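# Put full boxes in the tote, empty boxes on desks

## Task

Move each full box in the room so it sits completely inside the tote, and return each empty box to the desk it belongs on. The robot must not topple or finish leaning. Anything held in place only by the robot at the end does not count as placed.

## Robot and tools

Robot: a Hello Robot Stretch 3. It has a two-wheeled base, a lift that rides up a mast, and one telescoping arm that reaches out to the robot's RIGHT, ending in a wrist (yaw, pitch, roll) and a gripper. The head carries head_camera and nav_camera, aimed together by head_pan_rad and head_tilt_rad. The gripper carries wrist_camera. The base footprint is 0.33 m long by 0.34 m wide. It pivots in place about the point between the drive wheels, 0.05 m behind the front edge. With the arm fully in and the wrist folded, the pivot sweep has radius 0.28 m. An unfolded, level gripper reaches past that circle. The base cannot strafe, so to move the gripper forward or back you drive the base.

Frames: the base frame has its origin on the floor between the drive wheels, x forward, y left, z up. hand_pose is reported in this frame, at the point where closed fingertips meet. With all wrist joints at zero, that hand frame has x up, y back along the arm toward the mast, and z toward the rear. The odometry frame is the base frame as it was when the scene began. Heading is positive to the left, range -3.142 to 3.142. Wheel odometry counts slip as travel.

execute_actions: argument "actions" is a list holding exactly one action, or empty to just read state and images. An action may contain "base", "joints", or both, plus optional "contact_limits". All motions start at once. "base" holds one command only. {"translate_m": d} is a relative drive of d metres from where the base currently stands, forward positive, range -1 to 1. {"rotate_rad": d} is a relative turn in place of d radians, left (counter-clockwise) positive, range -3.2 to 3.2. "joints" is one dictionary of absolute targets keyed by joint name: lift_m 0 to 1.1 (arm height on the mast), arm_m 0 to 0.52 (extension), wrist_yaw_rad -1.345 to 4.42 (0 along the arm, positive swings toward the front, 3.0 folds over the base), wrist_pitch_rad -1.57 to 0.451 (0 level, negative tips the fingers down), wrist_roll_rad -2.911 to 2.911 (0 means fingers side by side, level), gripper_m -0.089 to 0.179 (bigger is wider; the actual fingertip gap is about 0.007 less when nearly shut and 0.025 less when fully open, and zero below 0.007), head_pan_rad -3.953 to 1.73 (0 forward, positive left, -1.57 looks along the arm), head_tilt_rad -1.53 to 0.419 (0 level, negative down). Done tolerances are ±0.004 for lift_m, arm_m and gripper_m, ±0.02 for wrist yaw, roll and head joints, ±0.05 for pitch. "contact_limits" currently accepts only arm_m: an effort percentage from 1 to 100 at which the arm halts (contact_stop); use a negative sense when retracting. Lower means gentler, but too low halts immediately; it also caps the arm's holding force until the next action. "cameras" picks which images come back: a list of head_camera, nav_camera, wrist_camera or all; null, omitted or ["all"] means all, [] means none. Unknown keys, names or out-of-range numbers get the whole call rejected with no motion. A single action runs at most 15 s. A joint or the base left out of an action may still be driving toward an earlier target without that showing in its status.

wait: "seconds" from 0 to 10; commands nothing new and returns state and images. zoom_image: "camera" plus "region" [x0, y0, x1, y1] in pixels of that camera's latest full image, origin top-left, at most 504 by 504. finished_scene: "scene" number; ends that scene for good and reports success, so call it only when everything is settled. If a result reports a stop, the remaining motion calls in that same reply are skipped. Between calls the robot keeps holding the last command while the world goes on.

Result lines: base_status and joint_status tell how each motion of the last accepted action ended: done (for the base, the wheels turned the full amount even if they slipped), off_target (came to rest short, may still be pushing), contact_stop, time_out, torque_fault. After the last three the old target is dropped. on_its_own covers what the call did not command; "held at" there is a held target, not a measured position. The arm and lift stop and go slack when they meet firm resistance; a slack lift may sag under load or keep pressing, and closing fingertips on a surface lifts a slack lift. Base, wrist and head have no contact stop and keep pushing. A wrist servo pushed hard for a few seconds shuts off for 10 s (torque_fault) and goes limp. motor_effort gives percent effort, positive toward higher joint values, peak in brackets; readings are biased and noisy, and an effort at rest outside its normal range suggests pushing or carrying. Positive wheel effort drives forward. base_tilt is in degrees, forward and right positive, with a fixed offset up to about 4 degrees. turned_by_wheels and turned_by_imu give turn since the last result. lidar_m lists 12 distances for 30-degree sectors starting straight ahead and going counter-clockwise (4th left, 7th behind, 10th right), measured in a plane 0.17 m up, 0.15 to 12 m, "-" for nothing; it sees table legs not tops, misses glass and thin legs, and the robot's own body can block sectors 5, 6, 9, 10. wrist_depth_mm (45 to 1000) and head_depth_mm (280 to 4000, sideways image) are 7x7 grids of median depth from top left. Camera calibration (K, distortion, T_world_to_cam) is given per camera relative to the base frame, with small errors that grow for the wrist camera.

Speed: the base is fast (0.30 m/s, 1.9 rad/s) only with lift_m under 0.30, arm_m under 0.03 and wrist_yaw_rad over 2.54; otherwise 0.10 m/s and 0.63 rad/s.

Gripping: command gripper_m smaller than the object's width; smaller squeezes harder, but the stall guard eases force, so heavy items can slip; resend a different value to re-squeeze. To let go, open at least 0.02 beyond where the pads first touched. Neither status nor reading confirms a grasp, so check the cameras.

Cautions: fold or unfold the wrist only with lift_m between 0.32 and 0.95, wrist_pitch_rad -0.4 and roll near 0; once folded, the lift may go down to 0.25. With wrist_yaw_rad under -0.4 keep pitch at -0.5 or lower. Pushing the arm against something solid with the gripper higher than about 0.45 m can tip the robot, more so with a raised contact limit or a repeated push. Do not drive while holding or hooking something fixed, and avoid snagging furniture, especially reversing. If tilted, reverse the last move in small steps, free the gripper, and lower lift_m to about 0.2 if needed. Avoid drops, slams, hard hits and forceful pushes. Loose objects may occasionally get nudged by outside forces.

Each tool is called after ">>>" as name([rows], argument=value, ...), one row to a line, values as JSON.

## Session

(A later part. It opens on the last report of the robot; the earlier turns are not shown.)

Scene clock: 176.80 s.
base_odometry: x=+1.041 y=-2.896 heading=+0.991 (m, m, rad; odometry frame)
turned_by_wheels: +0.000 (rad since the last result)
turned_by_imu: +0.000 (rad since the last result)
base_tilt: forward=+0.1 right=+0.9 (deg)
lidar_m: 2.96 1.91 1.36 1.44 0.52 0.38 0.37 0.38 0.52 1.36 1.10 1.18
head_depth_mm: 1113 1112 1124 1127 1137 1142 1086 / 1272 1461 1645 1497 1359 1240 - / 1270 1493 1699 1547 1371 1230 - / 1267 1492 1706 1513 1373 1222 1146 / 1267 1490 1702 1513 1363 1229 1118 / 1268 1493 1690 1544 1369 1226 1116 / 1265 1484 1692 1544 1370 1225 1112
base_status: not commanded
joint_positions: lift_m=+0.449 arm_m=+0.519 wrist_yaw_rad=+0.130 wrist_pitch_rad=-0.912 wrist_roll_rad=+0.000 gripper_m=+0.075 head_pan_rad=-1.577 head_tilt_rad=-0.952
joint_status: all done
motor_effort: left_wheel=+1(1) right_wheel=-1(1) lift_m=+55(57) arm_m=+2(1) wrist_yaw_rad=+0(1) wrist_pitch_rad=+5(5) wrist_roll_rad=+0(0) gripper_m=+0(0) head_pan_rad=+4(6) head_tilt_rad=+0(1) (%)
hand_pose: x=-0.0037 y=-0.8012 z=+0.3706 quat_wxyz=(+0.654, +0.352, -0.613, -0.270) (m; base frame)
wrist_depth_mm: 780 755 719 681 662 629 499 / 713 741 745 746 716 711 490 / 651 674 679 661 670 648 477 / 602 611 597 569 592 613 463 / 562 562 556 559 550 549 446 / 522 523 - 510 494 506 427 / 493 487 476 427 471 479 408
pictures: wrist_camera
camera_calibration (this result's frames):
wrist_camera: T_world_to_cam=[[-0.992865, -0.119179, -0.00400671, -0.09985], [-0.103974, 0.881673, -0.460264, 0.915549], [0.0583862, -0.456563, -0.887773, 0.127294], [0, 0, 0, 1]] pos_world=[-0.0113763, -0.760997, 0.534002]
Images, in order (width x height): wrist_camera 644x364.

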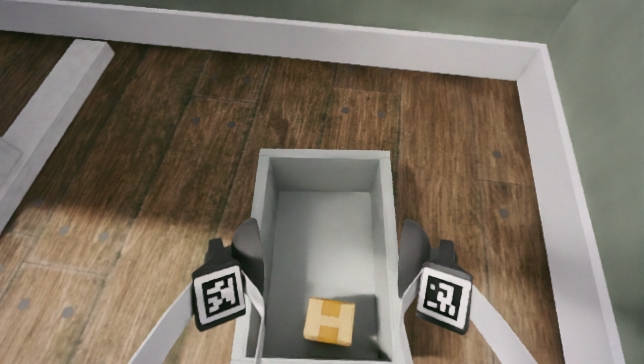

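>>> execute_actions([
  {"joints":{"arm_m":0.0,"lift_m":1.09,"wrist_yaw_rad":0,"wrist_pitch_rad":-0.5,"gripper_m":0.17}},
], cameras=[])

>>> execute_actions([
  {"base":{"translate_m":1.0}},
], cameras=[])

>>> execute_actions([
  {"base":{"translate_m":0.5},"joints":{"head_pan_rad":-1.2,"head_tilt_rad":-0.6}},
])

Scene clock: 186.97 s.
base_odometry: x=+1.041 y=-2.896 heading=+0.991 (m, m, rad; odometry frame)
turned_by_wheels: +0.000 (rad since the last result)
turned_by_imu: -0.001 (rad since the last result)
base_tilt: forward=+0.0 right=+0.8 (deg)
lidar_m: 2.96 1.92 1.36 1.44 0.52 0.38 0.37 0.38 0.52 1.36 1.10 1.18
head_depth_mm: - - - 1064 1137 1135 1087 / - - - 1472 1358 1227 1146 / - - - 1517 1371 1231 1152 / 1274 - 1712 1506 1367 1230 1144 / 1272 1526 1710 1526 1366 1229 1111 / 1266 1563 1699 1550 1368 1230 1113 / 1263 1487 1693 1540 1365 1227 1115
base_status: not commanded
joint_positions: lift_m=+1.089 arm_m=+0.000 wrist_yaw_rad=+0.000 wrist_pitch_rad=-0.517 wrist_roll_rad=+0.000 gripper_m=+0.170 head_pan_rad=-1.577 head_tilt_rad=-0.952
joint_status: all done
motor_effort: left_wheel=+1(1) right_wheel=-1(2) lift_m=+55(57) arm_m=-5(5) wrist_yaw_rad=+1(0) wrist_pitch_rad=+7(8) wrist_roll_rad=+0(0) gripper_m=+0(83) head_pan_rad=+6(5) head_tilt_rad=+1(1) (%)
hand_pose: x=-0.0215 y=-0.3561 z=+1.0803 quat_wxyz=(+0.684, +0.181, -0.683, -0.181) (m; base frame)
wrist_depth_mm: - - - - - 636 415 / 712 - - - - 636 424 / 691 - - - - 632 418 / - - - - - 644 417 / - - - - - 684 412 / - - - - - 748 387 / - - - - - 692 389
pictures: none
No camera images: the call's "cameras" was empty. Leave "cameras" out to get every camera's image.

Scene clock: 198.53 s.
base_odometry: x=+1.589 y=-2.059 heading=+0.991 (m, m, rad; odometry frame)
turned_by_wheels: +0.000 (rad since the last result)
turned_by_imu: +0.000 (rad since the last result)
base_tilt: forward=+0.0 right=+0.8 (deg)
lidar_m: 1.96 1.87 1.31 1.41 1.27 1.42 1.36 1.42 0.98 0.73 0.77 1.93
head_depth_mm: - - - 1517 1368 1232 1118 / - - - 1478 1371 1232 1147 / - - - 1515 1366 1232 1149 / 656 - 1025 1488 1366 1231 1145 / 656 1097 1025 1550 1363 1231 1115 / 656 1527 1069 1515 1367 1222 1114 / 656 1486 1695 1538 1368 1226 1115
base_status: done
joint_positions: lift_m=+1.089 arm_m=+0.000 wrist_yaw_rad=+0.000 wrist_pitch_rad=-0.517 wrist_roll_rad=+0.000 gripper_m=+0.170 head_pan_rad=-1.577 head_tilt_rad=-0.952
joint_status: not commanded
motor_effort: left_wheel=+1(4) right_wheel=-1(2) lift_m=+55(55) arm_m=-4(3) wrist_yaw_rad=+0(0) wrist_pitch_rad=+7(7) wrist_roll_rad=+0(0) gripper_m=+0(0) head_pan_rad=+5(5) head_tilt_rad=+0(0) (%)
hand_pose: x=-0.0215 y=-0.3561 z=+1.0803 quat_wxyz=(+0.684, +0.181, -0.683, -0.181) (m; base frame)
wrist_depth_mm: - - - - - 966 - / 659 685 689 697 685 681 - / 532 525 523 525 519 517 513 / 456 435 431 426 431 429 429 / - - - 900 - - - / - - - - - - - / - - - - - - -
pictures: none
No camera images: the call's "cameras" was empty. Leave "cameras" out to get every camera's image.

Scene clock: 205.10 s.
base_odometry: x=+1.863 y=-1.641 heading=+0.991 (m, m, rad; odometry frame)
turned_by_wheels: +0.000 (rad since the last result)
turned_by_imu: +0.000 (rad since the last result)
base_tilt: forward=+0.0 right=+0.9 (deg)
lidar_m: 1.47 1.72 1.52 1.21 1.73 1.93 1.86 1.93 0.78 1.36 0.97 1.94
head_depth_mm: 1111 1163 800 628 1651 1444 1237 / 1150 1203 801 654 1694 1458 1241 / 1186 1240 802 1661 1747 1446 1242 / 1224 1238 804 1188 1602 1443 1238 / 1268 1368 806 1810 1750 1453 1242 / 1320 1465 807 1892 1751 1457 1240 / 1368 1534 1637 1984 1759 1454 1240
base_status: done
joint_positions: lift_m=+1.089 arm_m=+0.000 wrist_yaw_rad=+0.000 wrist_pitch_rad=-0.517 wrist_roll_rad=+0.000 gripper_m=+0.170 head_pan_rad=-1.207 head_tilt_rad=-0.606
joint_status: all done
motor_effort: left_wheel=+1(4) right_wheel=-1(1) lift_m=+55(55) arm_m=-4(4) wrist_yaw_rad=+0(0) wrist_pitch_rad=+7(7) wrist_roll_rad=+0(0) gripper_m=+0(0) head_pan_rad=+6(40) head_tilt_rad=+2(16) (%)
hand_pose: x=-0.0215 y=-0.3561 z=+1.0803 quat_wxyz=(+0.684, +0.181, -0.683, -0.181) (m; base frame)
wrist_depth_mm: - - - 993 - - 989 / - 703 631 695 697 693 687 / 522 520 529 522 523 516 505 / 453 439 439 431 426 424 426 / - - - - 950 884 - / - - - - - - - / - - - - - - -
pictures: head_camera (sideways: a quarter turn clockwise sets it upright), nav_camera (sideways: a quarter turn counterclockwise sets it upright), wrist_camera
camera_calibration (this result's frames):
head_camera: T_world_to_cam=[[-0.200151, 0.575854, -0.792674, 1.05635], [0.944543, 0.328387, 0.0000648699, -0.00569119], [0.260341, -0.748702, -0.609646, 0.753275], [0, 0, 0, 1]] pos_world=[0.0206974, -0.0424575, 1.29657]
nav_camera: T_world_to_cam=[[0.208572, -0.551205, 0.80788, -1.01388], [-0.92179, -0.38682, -0.0259412, 0.0920294], [0.326803, -0.739285, -0.588776, 0.722016], [0, 0, 0, 1]] pos_world=[0.0603413, 0.0105204, 1.24658]
wrist_camera: T_world_to_cam=[[-0.999939, 0.00779599, -0.00780693, -0.0124509], [0.0109912, 0.642396, -0.766294, 1.09581], [-0.00095888, -0.766333, -0.642443, 0.585048], [0, 0, 0, 1]] pos_world=[-0.0239334, -0.255504, 1.21547]
Images, in order (width x height): head_camera 896x504, nav_camera 672x504, wrist_camera 644x364.

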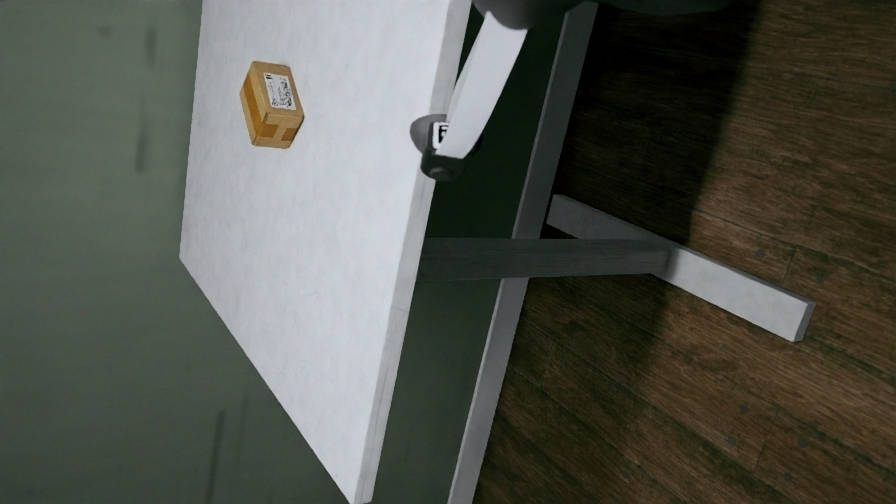

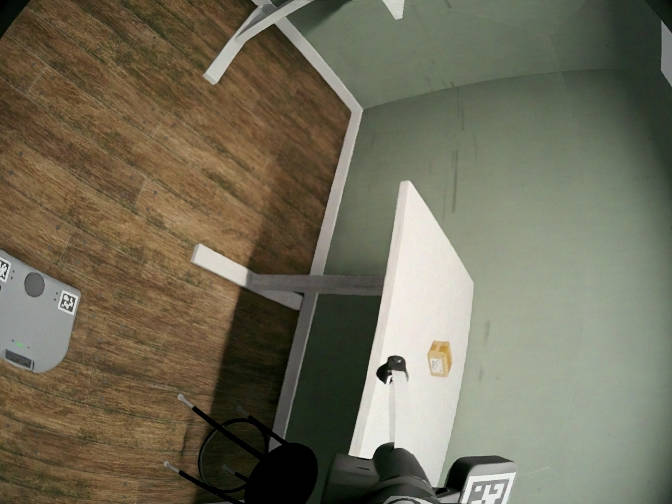

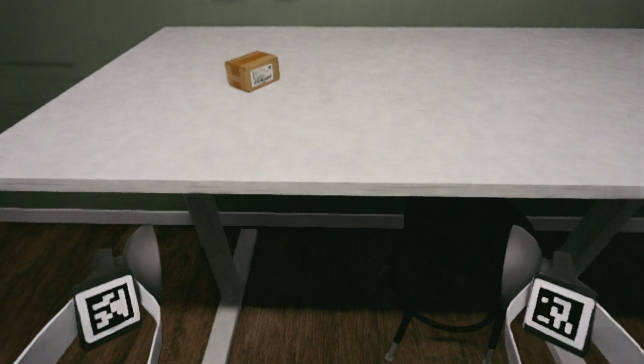

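>>> execute_actions([
  {"base":{"rotate_rad":0.45}},
], cameras=[])

>>> execute_actions([
  {"base":{"translate_m":-0.2}},
], cameras=[])

>>> execute_actions([
  {"base":{"rotate_rad":-0.45},"joints":{"wrist_yaw_rad":0.45}},
], cameras=[])

>>> execute_actions([
  {"base":{"translate_m":0.21},"joints":{"arm_m":0.4}},
], cameras=["wrist_camera"])

Scene clock: 212.70 s.
base_odometry: x=+1.863 y=-1.641 heading=+1.441 (m, m, rad; odometry frame)
turned_by_wheels: +0.450 (rad since the last result)
turned_by_imu: +0.445 (rad since the last result)
base_tilt: forward=+0.0 right=+0.9 (deg)
lidar_m: 1.73 1.53 1.22 1.49 1.98 1.86 1.90 0.78 0.78 0.98 1.80 1.48
head_depth_mm: 1298 1397 801 1623 1626 1378 1236 / 1403 1522 802 1813 1745 1450 1237 / 1519 1675 1812 2034 1744 1451 1240 / 1676 1852 2070 2159 1750 1448 1236 / 1849 2061 2327 2196 1754 1452 1246 / 1916 2078 2272 2216 1755 1452 1241 / 1766 1922 2084 2163 1753 1449 1247
base_status: done
joint_positions: lift_m=+1.089 arm_m=+0.000 wrist_yaw_rad=+0.000 wrist_pitch_rad=-0.517 wrist_roll_rad=+0.000 gripper_m=+0.170 head_pan_rad=-1.207 head_tilt_rad=-0.606
joint_status: not commanded
motor_effort: left_wheel=-2(4) right_wheel=+2(5) lift_m=+55(55) arm_m=-4(4) wrist_yaw_rad=+1(0) wrist_pitch_rad=+7(7) wrist_roll_rad=+0(0) gripper_m=+0(0) head_pan_rad=+6(5) head_tilt_rad=+1(2) (%)
hand_pose: x=-0.0215 y=-0.3561 z=+1.0803 quat_wxyz=(+0.684, +0.181, -0.683, -0.181) (m; base frame)
wrist_depth_mm: - - - - - 916 844 / - - - 685 643 646 683 / - - 574 515 508 519 510 / - - - - 428 412 413 / - - - - - - 351 / - - - - - - 753 / - - - - - - 673
pictures: none
No camera images: the call's "cameras" was empty. Leave "cameras" out to get every camera's image.

Scene clock: 216.27 s.
base_odometry: x=+1.837 y=-1.839 heading=+1.441 (m, m, rad; odometry frame)
turned_by_wheels: +0.000 (rad since the last result)
turned_by_imu: -0.001 (rad since the last result)
base_tilt: forward=+0.0 right=+0.9 (deg)
lidar_m: 1.92 1.71 1.31 1.47 1.79 1.68 1.71 0.74 0.65 0.98 1.69 1.65
head_depth_mm: 1217 1231 802 616 1671 1449 1235 / 1313 1375 801 667 1414 1459 1241 / 1427 1555 802 1949 1751 1420 1238 / 1570 1730 845 2111 1748 1454 1239 / 1732 1933 2182 2211 1754 1453 1239 / 1930 2172 2443 2203 1756 1458 1242 / 1938 2106 2290 2200 1752 1457 1240
base_status: done
joint_positions: lift_m=+1.089 arm_m=+0.000 wrist_yaw_rad=+0.000 wrist_pitch_rad=-0.517 wrist_roll_rad=+0.000 gripper_m=+0.170 head_pan_rad=-1.207 head_tilt_rad=-0.606
joint_status: not commanded
motor_effort: left_wheel=-2(5) right_wheel=+2(1) lift_m=+55(55) arm_m=-5(3) wrist_yaw_rad=+0(0) wrist_pitch_rad=+7(7) wrist_roll_rad=+0(0) gripper_m=+1(1) head_pan_rad=+5(5) head_tilt_rad=+2(1) (%)
hand_pose: x=-0.0215 y=-0.3561 z=+1.0803 quat_wxyz=(+0.684, +0.181, -0.683, -0.181) (m; base frame)
wrist_depth_mm: - - - - 934 841 782 / - - 685 649 687 700 683 / - 551 520 517 517 518 519 / - - - 416 417 418 412 / - - - - 367 344 343 / - - - - - - 294 / - - - - - 771 607
pictures: none
No camera images: the call's "cameras" was empty. Leave "cameras" out to get every camera's image.

Scene clock: 217.93 s.
base_odometry: x=+1.837 y=-1.839 heading=+0.991 (m, m, rad; odometry frame)
turned_by_wheels: -0.450 (rad since the last result)
turned_by_imu: -0.445 (rad since the last result)
base_tilt: forward=+0.0 right=+0.9 (deg)
lidar_m: 1.64 1.92 1.71 1.31 1.83 1.75 1.68 1.75 0.74 0.65 0.98 1.81
head_depth_mm: 1037 1115 - 628 - 1354 1213 / 1067 1149 - 616 1643 1446 1237 / 1110 1167 804 605 1710 1449 1237 / 1145 1209 802 618 1704 1451 1241 / 1182 1237 805 642 1651 1454 1239 / 1226 1308 807 1133 1654 1433 1242 / 1273 1405 807 1881 1757 1450 1243
base_status: done
joint_positions: lift_m=+1.089 arm_m=+0.000 wrist_yaw_rad=+0.449 wrist_pitch_rad=-0.517 wrist_roll_rad=+0.000 gripper_m=+0.170 head_pan_rad=-1.207 head_tilt_rad=-0.606
joint_status: all done
motor_effort: left_wheel=+1(4) right_wheel=-1(4) lift_m=+55(55) arm_m=-4(4) wrist_yaw_rad=+2(3) wrist_pitch_rad=+7(7) wrist_roll_rad=+0(0) gripper_m=+0(0) head_pan_rad=+5(5) head_tilt_rad=+2(2) (%)
hand_pose: x=+0.0700 y=-0.3353 z=+1.0803 quat_wxyz=(+0.707, +0.328, -0.626, -0.024) (m; base frame)
wrist_depth_mm: - - - - 916 856 773 / - 736 695 652 701 686 681 / - 551 510 508 512 509 522 / - - 464 421 415 414 410 / - - - - 356 349 343 / - - - - - 712 289 / - - - - - 690 615
pictures: none
No camera images: the call's "cameras" was empty. Leave "cameras" out to get every camera's image.

Scene clock: 222.07 s.
base_odometry: x=+1.952 y=-1.664 heading=+0.991 (m, m, rad; odometry frame)
turned_by_wheels: +0.000 (rad since the last result)
turned_by_imu: +0.000 (rad since the last result)
base_tilt: forward=+0.0 right=+0.9 (deg)
lidar_m: 1.44 1.75 1.58 1.30 1.83 1.96 1.89 1.20 0.71 1.27 0.89 1.80
head_depth_mm: 1038 1088 766 592 1594 1443 1237 / 1070 1147 762 593 1627 1452 1236 / 1104 1170 801 616 1674 1449 1235 / 1145 1213 803 641 1563 1388 1242 / 1177 1297 805 670 1745 1449 1221 / 1228 1371 806 1776 1754 1452 1239 / 1275 1434 1561 1873 1755 1450 1242
base_status: done
joint_positions: lift_m=+1.089 arm_m=+0.400 wrist_yaw_rad=+0.450 wrist_pitch_rad=-0.517 wrist_roll_rad=+0.000 gripper_m=+0.170 head_pan_rad=-1.207 head_tilt_rad=-0.606
joint_status: all done
motor_effort: left_wheel=+1(4) right_wheel=-1(2) lift_m=+55(55) arm_m=+4(4) wrist_yaw_rad=+1(2) wrist_pitch_rad=+7(7) wrist_roll_rad=+0(0) gripper_m=+0(0) head_pan_rad=+5(6) head_tilt_rad=+1(2) (%)
hand_pose: x=+0.0702 y=-0.7347 z=+1.0803 quat_wxyz=(+0.707, +0.329, -0.626, -0.024) (m; base frame)
wrist_depth_mm: - 945 804 668 611 519 469 / - - 813 701 639 572 502 / - - 515 515 519 511 514 / - 420 411 410 406 406 405 / 344 363 347 277 339 342 342 / 297 294 294 269 294 295 293 / - 252 260 258 259 256 256
pictures: wrist_camera
camera_calibration (this result's frames):
wrist_camera: T_world_to_cam=[[-0.90406, -0.427334, -0.00780758, -0.244303], [-0.269119, 0.583346, -0.766344, 1.31435], [0.332039, -0.69072, -0.642383, 0.32713], [0, 0, 0, 1]] pos_world=[0.0242335, -0.645167, 1.21548]
Images, in order (width x height): wrist_camera 644x364.

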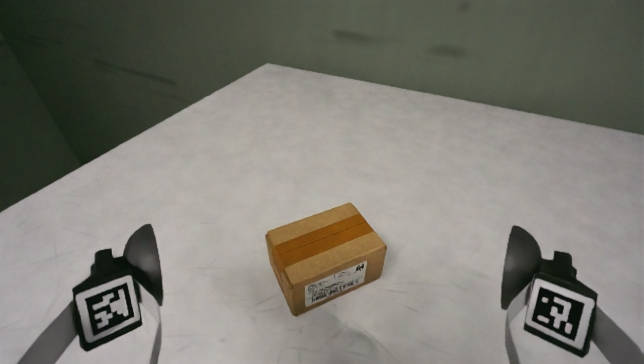

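>>> execute_actions([
  {"base":{"translate_m":-0.03},"joints":{"arm_m":0.52,"wrist_yaw_rad":0.8}},
], cameras=[])

>>> execute_actions([
  {"joints":{"lift_m":1.0}},
], cameras=["wrist_camera"])

Scene clock: 226.67 s.
base_odometry: x=+1.935 y=-1.689 heading=+0.991 (m, m, rad; odometry frame)
turned_by_wheels: +0.000 (rad since the last result)
turned_by_imu: +0.000 (rad since the last result)
base_tilt: forward=+0.0 right=+0.9 (deg)
lidar_m: 1.47 1.77 1.59 1.30 1.82 1.93 1.86 1.18 0.70 1.27 0.90 1.81
head_depth_mm: 1040 1097 800 592 1578 1451 1238 / 1071 1134 762 592 1637 1450 1240 / 1109 1175 786 616 1683 1445 1238 / 1145 1214 804 641 1608 1393 1236 / 1189 1274 805 670 1703 1449 1211 / 1230 1371 805 1772 1750 1459 1244 / 1280 1429 1522 1874 1750 1456 1242
base_status: done
joint_positions: lift_m=+1.089 arm_m=+0.519 wrist_yaw_rad=+0.799 wrist_pitch_rad=-0.517 wrist_roll_rad=+0.000 gripper_m=+0.170 head_pan_rad=-1.207 head_tilt_rad=-0.606
joint_status: all done
motor_effort: left_wheel=+1(2) right_wheel=-2(5) lift_m=+55(55) arm_m=+4(5) wrist_yaw_rad=+2(2) wrist_pitch_rad=+7(7) wrist_roll_rad=+0(0) gripper_m=+0(1) head_pan_rad=+5(4) head_tilt_rad=+2(2) (%)
hand_pose: x=+0.1297 y=-0.8114 z=+1.0803 quat_wxyz=(+0.700, +0.432, -0.559, +0.099) (m; base frame)
wrist_depth_mm: - - - 745 567 465 393 / - - - 757 599 504 419 / - - 519 515 506 498 441 / - 417 414 416 408 410 400 / 346 360 343 347 346 345 340 / 294 297 296 295 292 296 290 / - 253 250 208 257 256 255
pictures: none
No camera images: the call's "cameras" was empty. Leave "cameras" out to get every camera's image.

Scene clock: 228.33 s.
base_odometry: x=+1.935 y=-1.689 heading=+0.991 (m, m, rad; odometry frame)
turned_by_wheels: +0.000 (rad since the last result)
turned_by_imu: +0.000 (rad since the last result)
base_tilt: forward=+0.1 right=+0.9 (deg)
lidar_m: 1.46 1.77 1.60 1.30 1.82 1.93 1.86 1.18 0.70 1.27 0.90 1.81
head_depth_mm: 1038 1103 763 592 1585 1451 1237 / 1072 1146 763 591 1633 1454 1238 / 1106 1168 776 616 1681 1454 1240 / 1149 1213 804 642 1616 1393 1240 / 1186 1274 806 670 1706 1451 1218 / 1231 1366 806 1776 1755 1448 1239 / 1278 1432 1517 1881 1752 1460 1241
base_status: not commanded
joint_positions: lift_m=+1.001 arm_m=+0.519 wrist_yaw_rad=+0.799 wrist_pitch_rad=-0.517 wrist_roll_rad=+0.000 gripper_m=+0.170 head_pan_rad=-1.207 head_tilt_rad=-0.606
joint_status: all done
motor_effort: left_wheel=+1(1) right_wheel=-1(1) lift_m=+12(51) arm_m=+5(5) wrist_yaw_rad=+2(1) wrist_pitch_rad=+6(7) wrist_roll_rad=+0(0) gripper_m=+0(0) head_pan_rad=+5(4) head_tilt_rad=+2(2) (%)
hand_pose: x=+0.1297 y=-0.8114 z=+0.9920 quat_wxyz=(+0.700, +0.432, -0.559, +0.099) (m; base frame)
wrist_depth_mm: - - - 715 553 458 396 / - - 450 450 443 447 407 / 344 341 339 336 338 332 333 / 274 272 271 270 270 270 267 / 227 235 166 160 218 226 223 / 201 194 141 140 183 193 193 / - 167 161 161 165 168 168
pictures: wrist_camera
camera_calibration (this result's frames):
wrist_camera: T_world_to_cam=[[-0.703067, -0.711081, -0.00780897, -0.480268], [-0.452523, 0.45584, -0.766442, 1.22788], [0.548562, -0.535326, -0.642266, 0.295514], [0, 0, 0, 1]] pos_world=[0.0558781, -0.743032, 1.12715]
Images, in order (width x height): wrist_camera 644x364.

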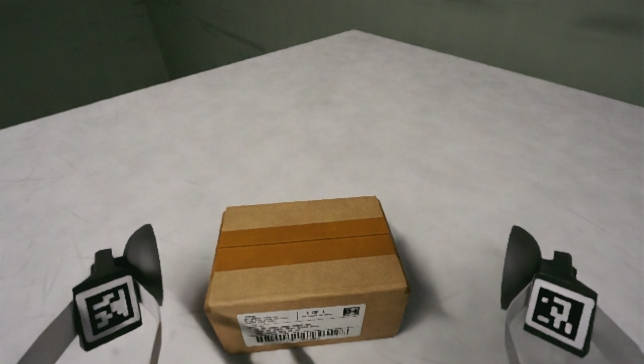

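>>> execute_actions([
  {"base":{"translate_m":0.02},"joints":{"lift_m":0.988}},
], cameras=[])

>>> execute_actions([
  {"joints":{"gripper_m":0.045}},
], cameras=[])

>>> execute_actions([
  {"joints":{"lift_m":1.04}},
], cameras=["wrist_camera"])

Scene clock: 233.27 s.
base_odometry: x=+1.946 y=-1.672 heading=+0.991 (m, m, rad; odometry frame)
turned_by_wheels: +0.000 (rad since the last result)
turned_by_imu: +0.000 (rad since the last result)
base_tilt: forward=+0.0 right=+0.9 (deg)
lidar_m: 1.44 1.76 1.59 1.30 1.82 1.95 1.88 1.19 0.70 1.27 0.89 1.80
head_depth_mm: 1036 1096 763 592 1574 1450 1236 / 1073 1146 763 594 1627 1451 1239 / 1108 1167 803 617 1681 1449 1238 / 1145 1211 803 641 1276 1382 1244 / 1187 1296 804 669 1751 1455 1218 / 1229 1370 805 1783 1750 1456 1245 / 1279 1421 1541 1883 1759 1454 1243
base_status: done
joint_positions: lift_m=+0.989 arm_m=+0.519 wrist_yaw_rad=+0.799 wrist_pitch_rad=-0.517 wrist_roll_rad=+0.000 gripper_m=+0.170 head_pan_rad=-1.207 head_tilt_rad=-0.606
joint_status: all done
motor_effort: left_wheel=+1(3) right_wheel=-1(3) lift_m=+13(16) arm_m=+4(4) wrist_yaw_rad=+3(1) wrist_pitch_rad=+7(7) wrist_roll_rad=+0(0) gripper_m=+0(1) head_pan_rad=+5(6) head_tilt_rad=+2(2) (%)
hand_pose: x=+0.1297 y=-0.8114 z=+0.9800 quat_wxyz=(+0.700, +0.432, -0.559, +0.099) (m; base frame)
wrist_depth_mm: - - - 694 546 469 393 / - - 421 414 411 411 394 / 319 316 313 315 309 310 310 / 255 254 252 252 250 250 249 / 212 219 197 144 148 209 208 / 183 180 132 124 124 179 178 / - 155 130 124 134 157 155
pictures: none
No camera images: the call's "cameras" was empty. Leave "cameras" out to get every camera's image.

Scene clock: 235.00 s.
base_odometry: x=+1.946 y=-1.672 heading=+0.991 (m, m, rad; odometry frame)
turned_by_wheels: +0.000 (rad since the last result)
turned_by_imu: +0.000 (rad since the last result)
base_tilt: forward=+0.0 right=+0.9 (deg)
lidar_m: 1.44 1.76 1.58 1.30 1.82 1.95 1.88 1.20 0.70 1.27 0.89 1.81
head_depth_mm: 1037 1093 761 592 1583 1456 1237 / 1072 1142 764 593 1637 1441 1241 / 1108 1167 802 616 1679 1449 1240 / 1147 1213 804 642 1280 1384 1241 / 1187 1298 804 670 1757 1448 1212 / 1225 1372 807 1773 1757 1453 1237 / 1276 1429 1545 1864 1748 1456 1245
base_status: not commanded
joint_positions: lift_m=+0.989 arm_m=+0.519 wrist_yaw_rad=+0.798 wrist_pitch_rad=-0.514 wrist_roll_rad=+0.000 gripper_m=+0.046 head_pan_rad=-1.207 head_tilt_rad=-0.606
joint_status: all done
motor_effort: left_wheel=+0(1) right_wheel=+0(1) lift_m=+13(12) arm_m=+3(3) wrist_yaw_rad=+4(6) wrist_pitch_rad=+6(7) wrist_roll_rad=+0(0) gripper_m=-21(95) head_pan_rad=+5(6) head_tilt_rad=+2(2) (%)
hand_pose: x=+0.1297 y=-0.8119 z=+0.9806 quat_wxyz=(+0.700, +0.431, -0.560, +0.100) (m; base frame)
wrist_depth_mm: - - - 714 555 470 387 / - - 422 418 418 416 395 / 323 318 318 317 314 315 313 / 256 255 252 253 254 251 251 / 212 212 150 145 150 210 208 / 183 182 125 125 128 179 180 / 160 157 143 133 151 154 157
pictures: none
No camera images: the call's "cameras" was empty. Leave "cameras" out to get every camera's image.

Scene clock: 236.30 s.
base_odometry: x=+1.946 y=-1.672 heading=+0.991 (m, m, rad; odometry frame)
turned_by_wheels: +0.000 (rad since the last result)
turned_by_imu: +0.000 (rad since the last result)
base_tilt: forward=+0.0 right=+0.9 (deg)
lidar_m: 1.45 1.76 1.59 1.30 1.83 1.96 1.88 1.20 0.70 1.27 0.89 1.81
head_depth_mm: 1035 1121 786 591 1586 1440 1242 / 1072 1146 754 593 1638 1458 1237 / 1108 1167 802 617 1684 1453 1239 / 1144 1211 803 642 1277 1379 1243 / 1188 1295 805 669 1753 1459 1219 / 1231 1374 807 1784 1744 1450 1243 / 1273 1432 1546 1875 1750 1457 1243
base_status: not commanded
joint_positions: lift_m=+1.039 arm_m=+0.519 wrist_yaw_rad=+0.799 wrist_pitch_rad=-0.535 wrist_roll_rad=+0.000 gripper_m=+0.052 head_pan_rad=-1.207 head_tilt_rad=-0.606
joint_status: all done
on_its_own: gripper_m is held at +0.051, not at your +0.045, by its stall guard, which is not easing now
motor_effort: left_wheel=+1(1) right_wheel=-1(1) lift_m=+58(62) arm_m=+3(4) wrist_yaw_rad=+3(2) wrist_pitch_rad=+15(16) wrist_roll_rad=+0(0) gripper_m=-20(23) head_pan_rad=+5(6) head_tilt_rad=+2(1) (%)
hand_pose: x=+0.1276 y=-0.8096 z=+1.0264 quat_wxyz=(+0.701, +0.437, -0.555, +0.093) (m; base frame)
wrist_depth_mm: - - - 758 579 463 393 / - - - 519 516 483 414 / - 398 393 395 393 388 389 / 323 324 321 319 316 320 315 / 269 270 150 146 151 269 266 / 234 232 125 125 128 233 230 / 205 200 166 133 193 197 201
pictures: wrist_camera
camera_calibration (this result's frames):
wrist_camera: T_world_to_cam=[[-0.703628, -0.710528, -0.00765414, -0.479816], [-0.462391, 0.466027, -0.754329, 1.2495], [0.539539, -0.527228, -0.656451, 0.34196], [0, 0, 0, 1]] pos_world=[0.0556477, -0.742935, 1.16335]
Images, in order (width x height): wrist_camera 644x364.

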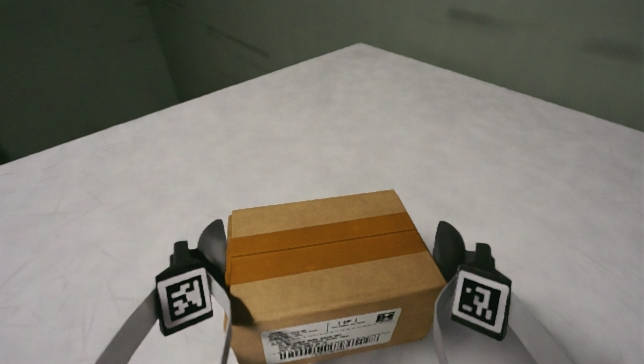

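>>> execute_actions([
  {"base":{"translate_m":-1.0},"joints":{"arm_m":0.0,"lift_m":1.08,"wrist_yaw_rad":0.13}},
], cameras=["nav_camera"])

>>> execute_actions([
  {"base":{"translate_m":-0.52},"joints":{"head_pan_rad":-1.57,"head_tilt_rad":-0.95}},
], cameras=[])

>>> execute_actions([
  {"joints":{"lift_m":0.4,"wrist_pitch_rad":-0.9,"arm_m":0.3}},
], cameras=["head_camera","wrist_camera"])

Scene clock: 256.43 s.
base_odometry: x=+1.399 y=-2.509 heading=+0.991 (m, m, rad; odometry frame)
turned_by_wheels: +0.000 (rad since the last result)
turned_by_imu: -0.001 (rad since the last result)
base_tilt: forward=+0.0 right=+0.9 (deg)
lidar_m: 2.44 2.31 1.62 1.31 1.26 0.92 0.88 0.92 1.26 0.83 0.76 0.97
head_depth_mm: 1036 1106 801 360 1617 1415 1237 / 1067 1144 802 616 1092 1417 1239 / 1109 1171 802 619 1673 1409 1216 / 1143 1209 789 642 1704 1451 1237 / 1185 1244 735 671 1607 1382 1242 / 1225 1247 808 1137 1102 1415 1239 / 1276 1251 807 1174 1294 1457 1236
base_status: done
joint_positions: lift_m=+1.079 arm_m=+0.000 wrist_yaw_rad=+0.130 wrist_pitch_rad=-0.536 wrist_roll_rad=+0.000 gripper_m=+0.052 head_pan_rad=-1.207 head_tilt_rad=-0.606
joint_status: all done
on_its_own: gripper_m is held at +0.051, not at your +0.045, by its stall guard, which is not easing now
motor_effort: left_wheel=+1(2) right_wheel=-1(6) lift_m=+57(61) arm_m=-4(5) wrist_yaw_rad=+1(3) wrist_pitch_rad=+15(15) wrist_roll_rad=+0(0) gripper_m=-20(20) head_pan_rad=+6(5) head_tilt_rad=+2(2) (%)
hand_pose: x=+0.0055 y=-0.3515 z=+1.0662 quat_wxyz=(+0.693, +0.231, -0.668, -0.143) (m; base frame)
wrist_depth_mm: 938 920 905 892 938 908 854 / 642 557 619 621 - 990 967 / 485 486 478 473 - - - / 405 388 388 385 - - - / - 849 150 145 150 - - / - - 125 125 129 - - / - - - 134 - - -
pictures: nav_camera (sideways: a quarter turn counterclockwise sets it upright)
camera_calibration (this result's frames):
nav_camera: T_world_to_cam=[[0.208652, -0.550798, 0.808137, -1.01421], [-0.921642, -0.387173, -0.0259265, 0.0920094], [0.327169, -0.739404, -0.588424, 0.721556], [0, 0, 0, 1]] pos_world=[0.060346, 0.010518, 1.24659]
Images, in order (width x height): nav_camera 672x504.

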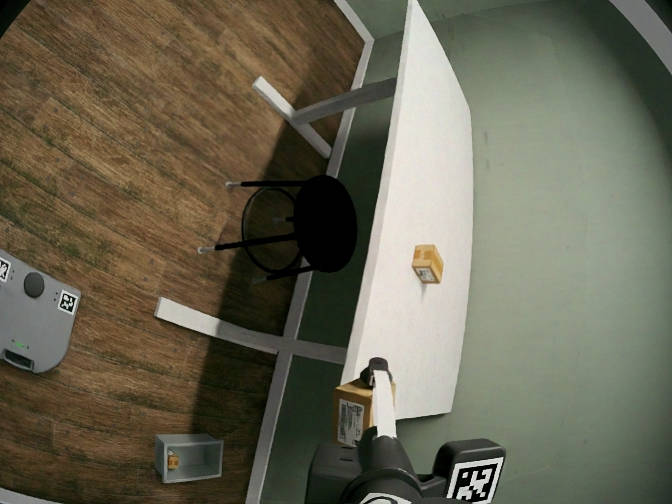

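Scene clock: 263.13 s.
base_odometry: x=+1.114 y=-2.944 heading=+0.991 (m, m, rad; odometry frame)
turned_by_wheels: +0.000 (rad since the last result)
turned_by_imu: -0.001 (rad since the last result)
base_tilt: forward=+0.1 right=+0.8 (deg)
lidar_m: 3.40 1.97 1.43 1.42 0.52 0.38 0.37 0.38 0.52 1.27 1.02 1.13
head_depth_mm: - - - - 1162 1151 1088 / - - - - 1375 1236 1131 / - - - 1512 1374 1239 1151 / - 344 1687 1505 1352 1236 1150 / 1207 334 1656 1526 1378 1231 1115 / 1179 1345 1661 1557 1379 1233 1117 / 1177 1384 1667 1557 1378 1231 1118
base_status: done
joint_positions: lift_m=+1.079 arm_m=+0.000 wrist_yaw_rad=+0.130 wrist_pitch_rad=-0.536 wrist_roll_rad=+0.000 gripper_m=+0.052 head_pan_rad=-1.563 head_tilt_rad=-0.938
joint_status: all done
on_its_own: gripper_m is held at +0.051, not at your +0.045, by its stall guard, which is not easing now
motor_effort: left_wheel=+1(2) right_wheel=-1(5) lift_m=+57(57) arm_m=-3(5) wrist_yaw_rad=+0(0) wrist_pitch_rad=+15(15) wrist_roll_rad=+0(0) gripper_m=-19(19) head_pan_rad=-5(39) head_tilt_rad=-4(19) (%)
hand_pose: x=+0.0055 y=-0.3515 z=+1.0662 quat_wxyz=(+0.693, +0.231, -0.668, -0.143) (m; base frame)
wrist_depth_mm: 927 927 - 996 951 879 528 / 630 710 - - - 886 515 / 533 - - - - 869 503 / - - - - - 812 496 / - - 151 146 151 786 485 / - - 125 125 129 667 476 / - - - 133 - 817 461
pictures: none
No camera images: the call's "cameras" was empty. Leave "cameras" out to get every camera's image.

Scene clock: 270.13 s.
base_odometry: x=+1.114 y=-2.944 heading=+0.991 (m, m, rad; odometry frame)
turned_by_wheels: +0.000 (rad since the last result)
turned_by_imu: -0.001 (rad since the last result)
base_tilt: forward=+0.0 right=+0.9 (deg)
lidar_m: 3.40 1.97 1.44 1.43 0.52 0.38 0.37 0.38 0.52 1.27 1.02 1.12
head_depth_mm: 1127 1170 1166 1165 1164 1147 1089 / 1179 1382 1592 1524 1378 1236 1133 / 1180 1376 1663 1589 1346 1236 1150 / 1174 1383 1665 1516 1339 1235 1146 / 1181 1378 1665 1537 1372 1232 1119 / 1174 1382 1666 1559 1381 1237 1110 / 1177 1375 1658 1555 1376 1235 1116
base_status: not commanded
joint_positions: lift_m=+0.401 arm_m=+0.300 wrist_yaw_rad=+0.130 wrist_pitch_rad=-0.922 wrist_roll_rad=+0.000 gripper_m=+0.052 head_pan_rad=-1.563 head_tilt_rad=-0.938
joint_status: all done
on_its_own: gripper_m is held at +0.051, not at your +0.045, by its stall guard, which is not easing now
motor_effort: left_wheel=+1(1) right_wheel=-1(1) lift_m=+16(53) arm_m=+4(5) wrist_yaw_rad=+0(0) wrist_pitch_rad=+9(15) wrist_roll_rad=+0(0) gripper_m=-19(20) head_pan_rad=-4(4) head_tilt_rad=-4(4) (%)
hand_pose: x=-0.0040 y=-0.5793 z=+0.3208 quat_wxyz=(+0.653, +0.355, -0.611, -0.273) (m; base frame)
wrist_depth_mm: 727 754 761 736 721 704 517 / 644 666 653 545 646 652 498 / 592 602 598 604 594 592 483 / 555 548 552 544 527 544 449 / 511 509 150 145 150 500 432 / 472 470 125 126 129 469 429 / 439 437 282 134 424 432 407
pictures: head_camera (sideways: a quarter turn clockwise sets it upright), wrist_camera
camera_calibration (this result's frames):
head_camera: T_world_to_cam=[[0.011352, 0.834586, -0.550761, 0.739826], [0.99976, -0.019798, -0.00939398, 0.00628433], [-0.018744, -0.550522, -0.83461, 1.04754], [0, 0, 0, 1]] pos_world=[0.00495383, -0.0406293, 1.28181]
wrist_camera: T_world_to_cam=[[-0.992925, -0.118679, -0.00389991, -0.0736927], [-0.104152, 0.886214, -0.451418, 0.696752], [0.0570301, -0.447818, -0.892304, 0.190909], [0, 0, 0, 1]] pos_world=[-0.0114911, -0.540724, 0.484588]
Images, in order (width x height): head_camera 896x504, wrist_camera 644x364.

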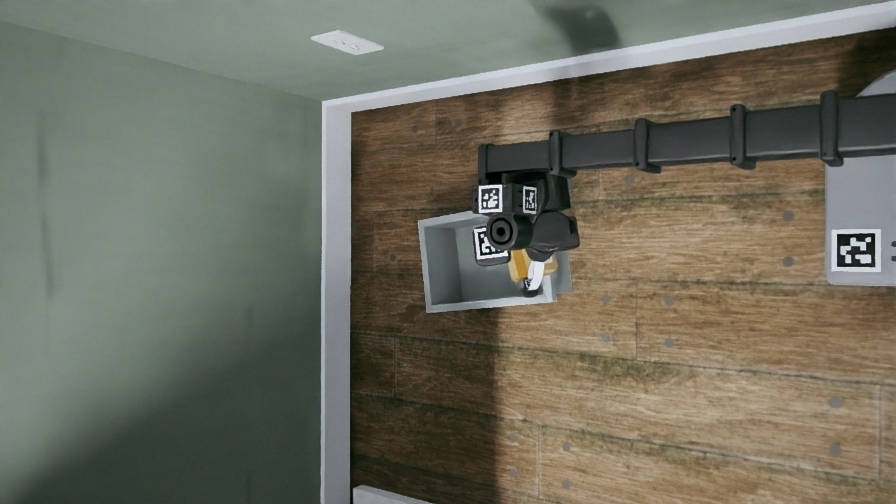

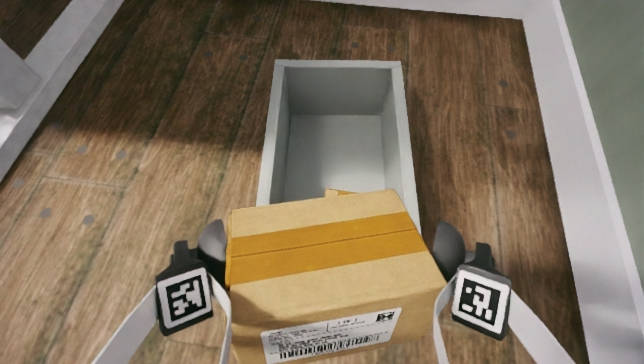

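>>> execute_actions([
  {"joints":{"arm_m":0.52,"lift_m":0.3}},
], cameras=["wrist_camera"])

>>> execute_actions([
  {"joints":{"lift_m":0.235}},
], cameras=["wrist_camera","head_camera"])

Scene clock: 276.47 s.
base_odometry: x=+1.114 y=-2.944 heading=+0.991 (m, m, rad; odometry frame)
turned_by_wheels: +0.000 (rad since the last result)
turned_by_imu: -0.001 (rad since the last result)
base_tilt: forward=+0.0 right=+0.9 (deg)
lidar_m: 3.39 1.97 1.44 1.43 0.52 0.38 0.37 0.38 0.52 1.27 1.02 1.13
head_depth_mm: 1128 1171 1168 1163 1163 1147 1089 / 1176 1381 1586 1529 1378 1232 1134 / 1179 1382 1656 1535 1361 1232 1143 / 1176 1383 1660 1495 1348 1238 1149 / 1179 1381 1669 1536 1373 1234 1119 / 1179 1379 1671 1557 1373 1234 1119 / 1179 1386 1660 1563 1364 1236 1118
base_status: not commanded
joint_positions: lift_m=+0.301 arm_m=+0.519 wrist_yaw_rad=+0.130 wrist_pitch_rad=-0.922 wrist_roll_rad=+0.000 gripper_m=+0.052 head_pan_rad=-1.563 head_tilt_rad=-0.938
joint_status: all done
on_its_own: gripper_m is held at +0.051, not at your +0.045, by its stall guard, which is not easing now
motor_effort: left_wheel=+1(1) right_wheel=-1(1) lift_m=+16(14) arm_m=+4(6) wrist_yaw_rad=+1(0) wrist_pitch_rad=+9(9) wrist_roll_rad=+0(0) gripper_m=-20(20) head_pan_rad=-5(4) head_tilt_rad=-4(5) (%)
hand_pose: x=-0.0040 y=-0.7988 z=+0.2207 quat_wxyz=(+0.653, +0.355, -0.611, -0.273) (m; base frame)
wrist_depth_mm: 581 589 569 563 549 516 482 / 521 526 530 514 523 521 474 / 472 475 469 470 462 466 447 / 438 432 352 349 348 420 422 / 402 399 150 146 150 392 392 / 372 374 125 125 129 366 366 / 345 340 188 133 229 338 340
pictures: wrist_camera
camera_calibration (this result's frames):
wrist_camera: T_world_to_cam=[[-0.992929, -0.118649, -0.00389469, -0.100123], [-0.104154, 0.886429, -0.450993, 0.846147], [0.0569623, -0.447398, -0.892519, 0.00372949], [0, 0, 0, 1]] pos_world=[-0.0114972, -0.760261, 0.384545]
Images, in order (width x height): wrist_camera 644x364.

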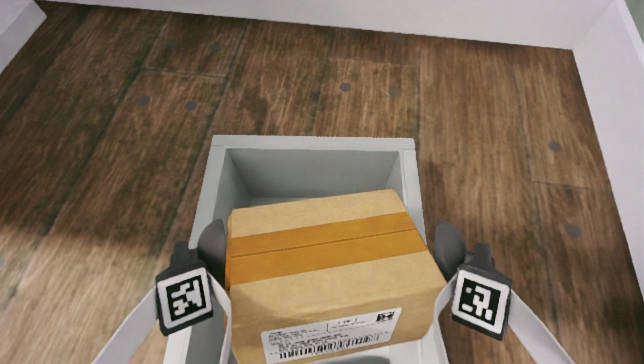

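Scene clock: 277.90 s.
base_odometry: x=+1.114 y=-2.944 heading=+0.991 (m, m, rad; odometry frame)
turned_by_wheels: +0.000 (rad since the last result)
turned_by_imu: +0.000 (rad since the last result)
base_tilt: forward=+0.0 right=+0.9 (deg)
lidar_m: 3.40 1.97 1.44 1.43 0.52 0.38 0.37 0.38 0.52 0.75 1.02 1.13
head_depth_mm: 1133 1171 1163 1168 1163 1151 1089 / 1179 1382 1588 1519 1375 1232 1135 / 1177 1373 1660 1584 1365 1231 1150 / 1177 1379 1662 1499 1351 1231 1147 / 1177 1373 1665 1533 1376 1233 1118 / 1179 1384 1673 1560 1371 1235 1118 / 1182 1382 1672 1557 1373 1230 1114
base_status: not commanded
joint_positions: lift_m=+0.236 arm_m=+0.519 wrist_yaw_rad=+0.130 wrist_pitch_rad=-0.922 wrist_roll_rad=+0.000 gripper_m=+0.052 head_pan_rad=-1.563 head_tilt_rad=-0.938
joint_status: all done
on_its_own: gripper_m is held at +0.051, not at your +0.045, by its stall guard, which is not easing now
motor_effort: left_wheel=+1(1) right_wheel=-1(1) lift_m=+15(15) arm_m=+4(4) wrist_yaw_rad=+1(1) wrist_pitch_rad=+9(9) wrist_roll_rad=+0(0) gripper_m=-20(19) head_pan_rad=-3(4) head_tilt_rad=-4(4) (%)
hand_pose: x=-0.0040 y=-0.7988 z=+0.1557 quat_wxyz=(+0.653, +0.355, -0.611, -0.273) (m; base frame)
wrist_depth_mm: 478 483 482 477 474 473 457 / 432 430 433 430 429 422 431 / 393 392 270 282 265 389 385 / 362 350 328 349 253 354 350 / 334 325 150 145 150 328 327 / 308 303 125 125 129 305 301 / 287 208 188 134 171 275 282
pictures: head_camera (sideways: a quarter turn clockwise sets it upright), wrist_camera
camera_calibration (this result's frames):
head_camera: T_world_to_cam=[[0.0113519, 0.834586, -0.550761, 0.739826], [0.99976, -0.0197979, -0.00939398, 0.00628433], [-0.018744, -0.550522, -0.83461, 1.04754], [0, 0, 0, 1]] pos_world=[0.00495383, -0.0406293, 1.28181]
wrist_camera: T_world_to_cam=[[-0.992929, -0.118649, -0.00389474, -0.100376], [-0.104154, 0.886431, -0.450991, 0.816836], [0.0569622, -0.447396, -0.89252, -0.0542756], [0, 0, 0, 1]] pos_world=[-0.0114972, -0.760261, 0.319552]
Images, in order (width x height): head_camera 896x504, wrist_camera 644x364.

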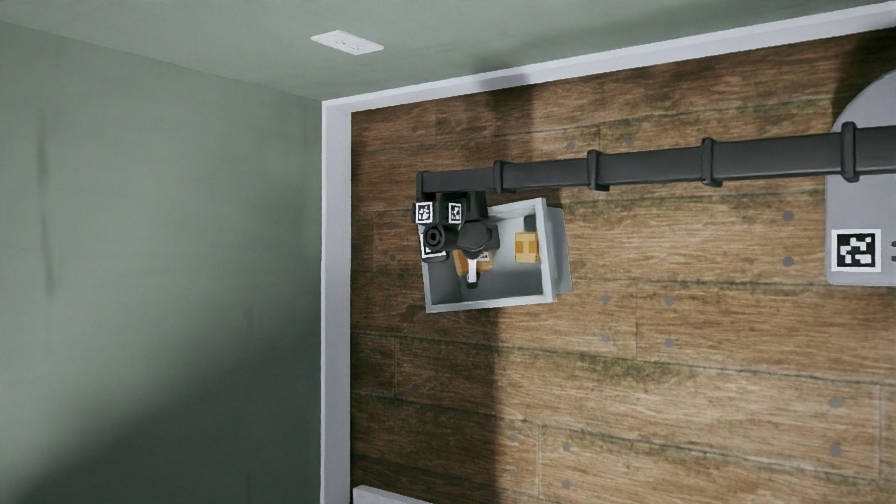

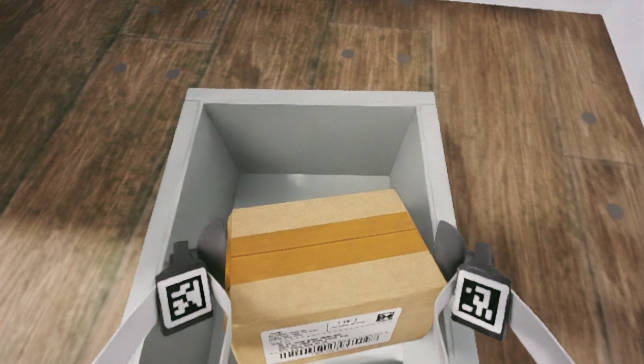

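>>> execute_actions([
  {"base":{"translate_m":0.015}},
], cameras=[])

>>> execute_actions([
  {"joints":{"lift_m":0.17}},
], cameras=["wrist_camera","head_camera"])

Scene clock: 281.93 s.
base_odometry: x=+1.122 y=-2.931 heading=+0.991 (m, m, rad; odometry frame)
turned_by_wheels: +0.000 (rad since the last result)
turned_by_imu: +0.000 (rad since the last result)
base_tilt: forward=+0.0 right=+0.9 (deg)
lidar_m: 3.38 1.96 1.43 1.49 0.54 0.40 0.38 0.40 0.54 0.75 1.01 1.12
head_depth_mm: 1141 1217 1210 1211 1206 1164 1091 / 1178 1379 1618 1532 1375 1232 1131 / 1178 1375 1656 1604 1354 1232 1152 / 1177 1373 1659 1500 1346 1234 1147 / 1177 1379 1657 1557 1375 1235 1122 / 1178 1377 1664 1558 1374 1229 1117 / 1175 1376 1666 1554 1381 1232 1117
base_status: done
joint_positions: lift_m=+0.236 arm_m=+0.519 wrist_yaw_rad=+0.130 wrist_pitch_rad=-0.922 wrist_roll_rad=+0.000 gripper_m=+0.052 head_pan_rad=-1.563 head_tilt_rad=-0.938
joint_status: not commanded
on_its_own: gripper_m is held at +0.051, not at your +0.045, by its stall guard, which is not easing now
motor_effort: left_wheel=+1(4) right_wheel=-1(3) lift_m=+15(15) arm_m=+3(3) wrist_yaw_rad=+0(2) wrist_pitch_rad=+9(9) wrist_roll_rad=+0(0) gripper_m=-19(20) head_pan_rad=-4(4) head_tilt_rad=-5(4) (%)
hand_pose: x=-0.0040 y=-0.7988 z=+0.1557 quat_wxyz=(+0.653, +0.355, -0.611, -0.273) (m; base frame)
wrist_depth_mm: 487 486 481 476 478 475 466 / 437 430 431 431 429 425 424 / 393 387 267 278 261 390 384 / 364 360 277 349 266 354 355 / 333 330 150 145 149 325 327 / 308 307 125 125 129 304 303 / 286 232 169 134 203 185 284
pictures: none
No camera images: the call's "cameras" was empty. Leave "cameras" out to get every camera's image.

Scene clock: 283.37 s.
base_odometry: x=+1.122 y=-2.931 heading=+0.991 (m, m, rad; odometry frame)
turned_by_wheels: +0.000 (rad since the last result)
turned_by_imu: +0.000 (rad since the last result)
base_tilt: forward=+0.0 right=+0.9 (deg)
lidar_m: 3.39 1.96 1.43 1.48 0.54 0.40 0.38 0.40 0.54 1.27 1.01 1.11
head_depth_mm: 1144 1216 1217 1215 1209 1165 1092 / 1178 1375 1612 1529 1378 1236 1131 / 1178 1377 1662 1589 1354 1240 - / 1178 1374 1650 1527 1348 1235 1145 / 1178 1375 1669 1554 1379 1238 1120 / 1176 1374 1658 1560 1376 1235 1113 / 1182 1378 1670 1556 1378 1231 1119
base_status: not commanded
joint_positions: lift_m=+0.171 arm_m=+0.519 wrist_yaw_rad=+0.130 wrist_pitch_rad=-0.922 wrist_roll_rad=+0.000 gripper_m=+0.052 head_pan_rad=-1.563 head_tilt_rad=-0.938
joint_status: all done
on_its_own: gripper_m is held at +0.051, not at your +0.045, by its stall guard, which is not easing now
motor_effort: left_wheel=+1(1) right_wheel=-1(1) lift_m=+15(17) arm_m=+3(5) wrist_yaw_rad=+2(1) wrist_pitch_rad=+9(9) wrist_roll_rad=+0(0) gripper_m=-20(19) head_pan_rad=-4(4) head_tilt_rad=-4(4) (%)
hand_pose: x=-0.0040 y=-0.7988 z=+0.0907 quat_wxyz=(+0.653, +0.355, -0.611, -0.273) (m; base frame)
wrist_depth_mm: 381 379 201 198 197 373 373 / 349 336 217 223 222 194 332 / 313 179 256 278 262 174 308 / 285 155 271 279 265 159 280 / 264 144 150 145 150 146 260 / 242 135 125 125 129 128 237 / 121 151 170 134 202 154 221
pictures: head_camera (sideways: a quarter turn clockwise sets it upright), wrist_camera
camera_calibration (this result's frames):
head_camera: T_world_to_cam=[[0.0113841, 0.834585, -0.550761, 0.739826], [0.999759, -0.0198365, -0.00939399, 0.00628434], [-0.0187652, -0.550521, -0.83461, 1.04754], [0, 0, 0, 1]] pos_world=[0.00495226, -0.0406292, 1.28181]
wrist_camera: T_world_to_cam=[[-0.992929, -0.118649, -0.00389472, -0.100629], [-0.104154, 0.886432, -0.450988, 0.787522], [0.0569618, -0.447394, -0.892521, -0.112288], [0, 0, 0, 1]] pos_world=[-0.0114972, -0.760261, 0.254552]
Images, in order (width x height): head_camera 896x504, wrist_camera 644x364.

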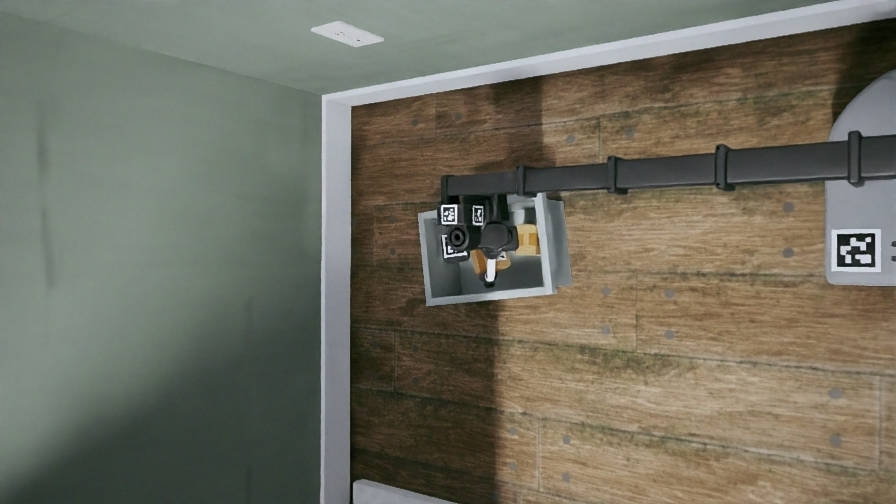

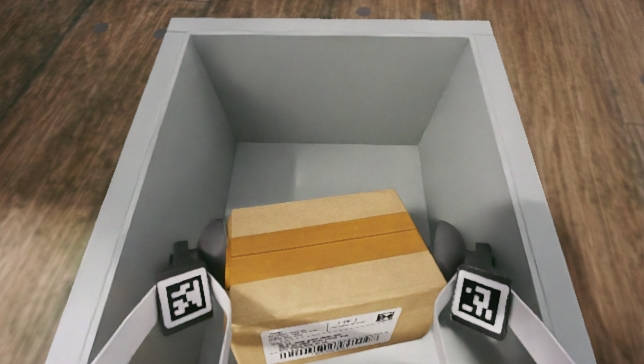

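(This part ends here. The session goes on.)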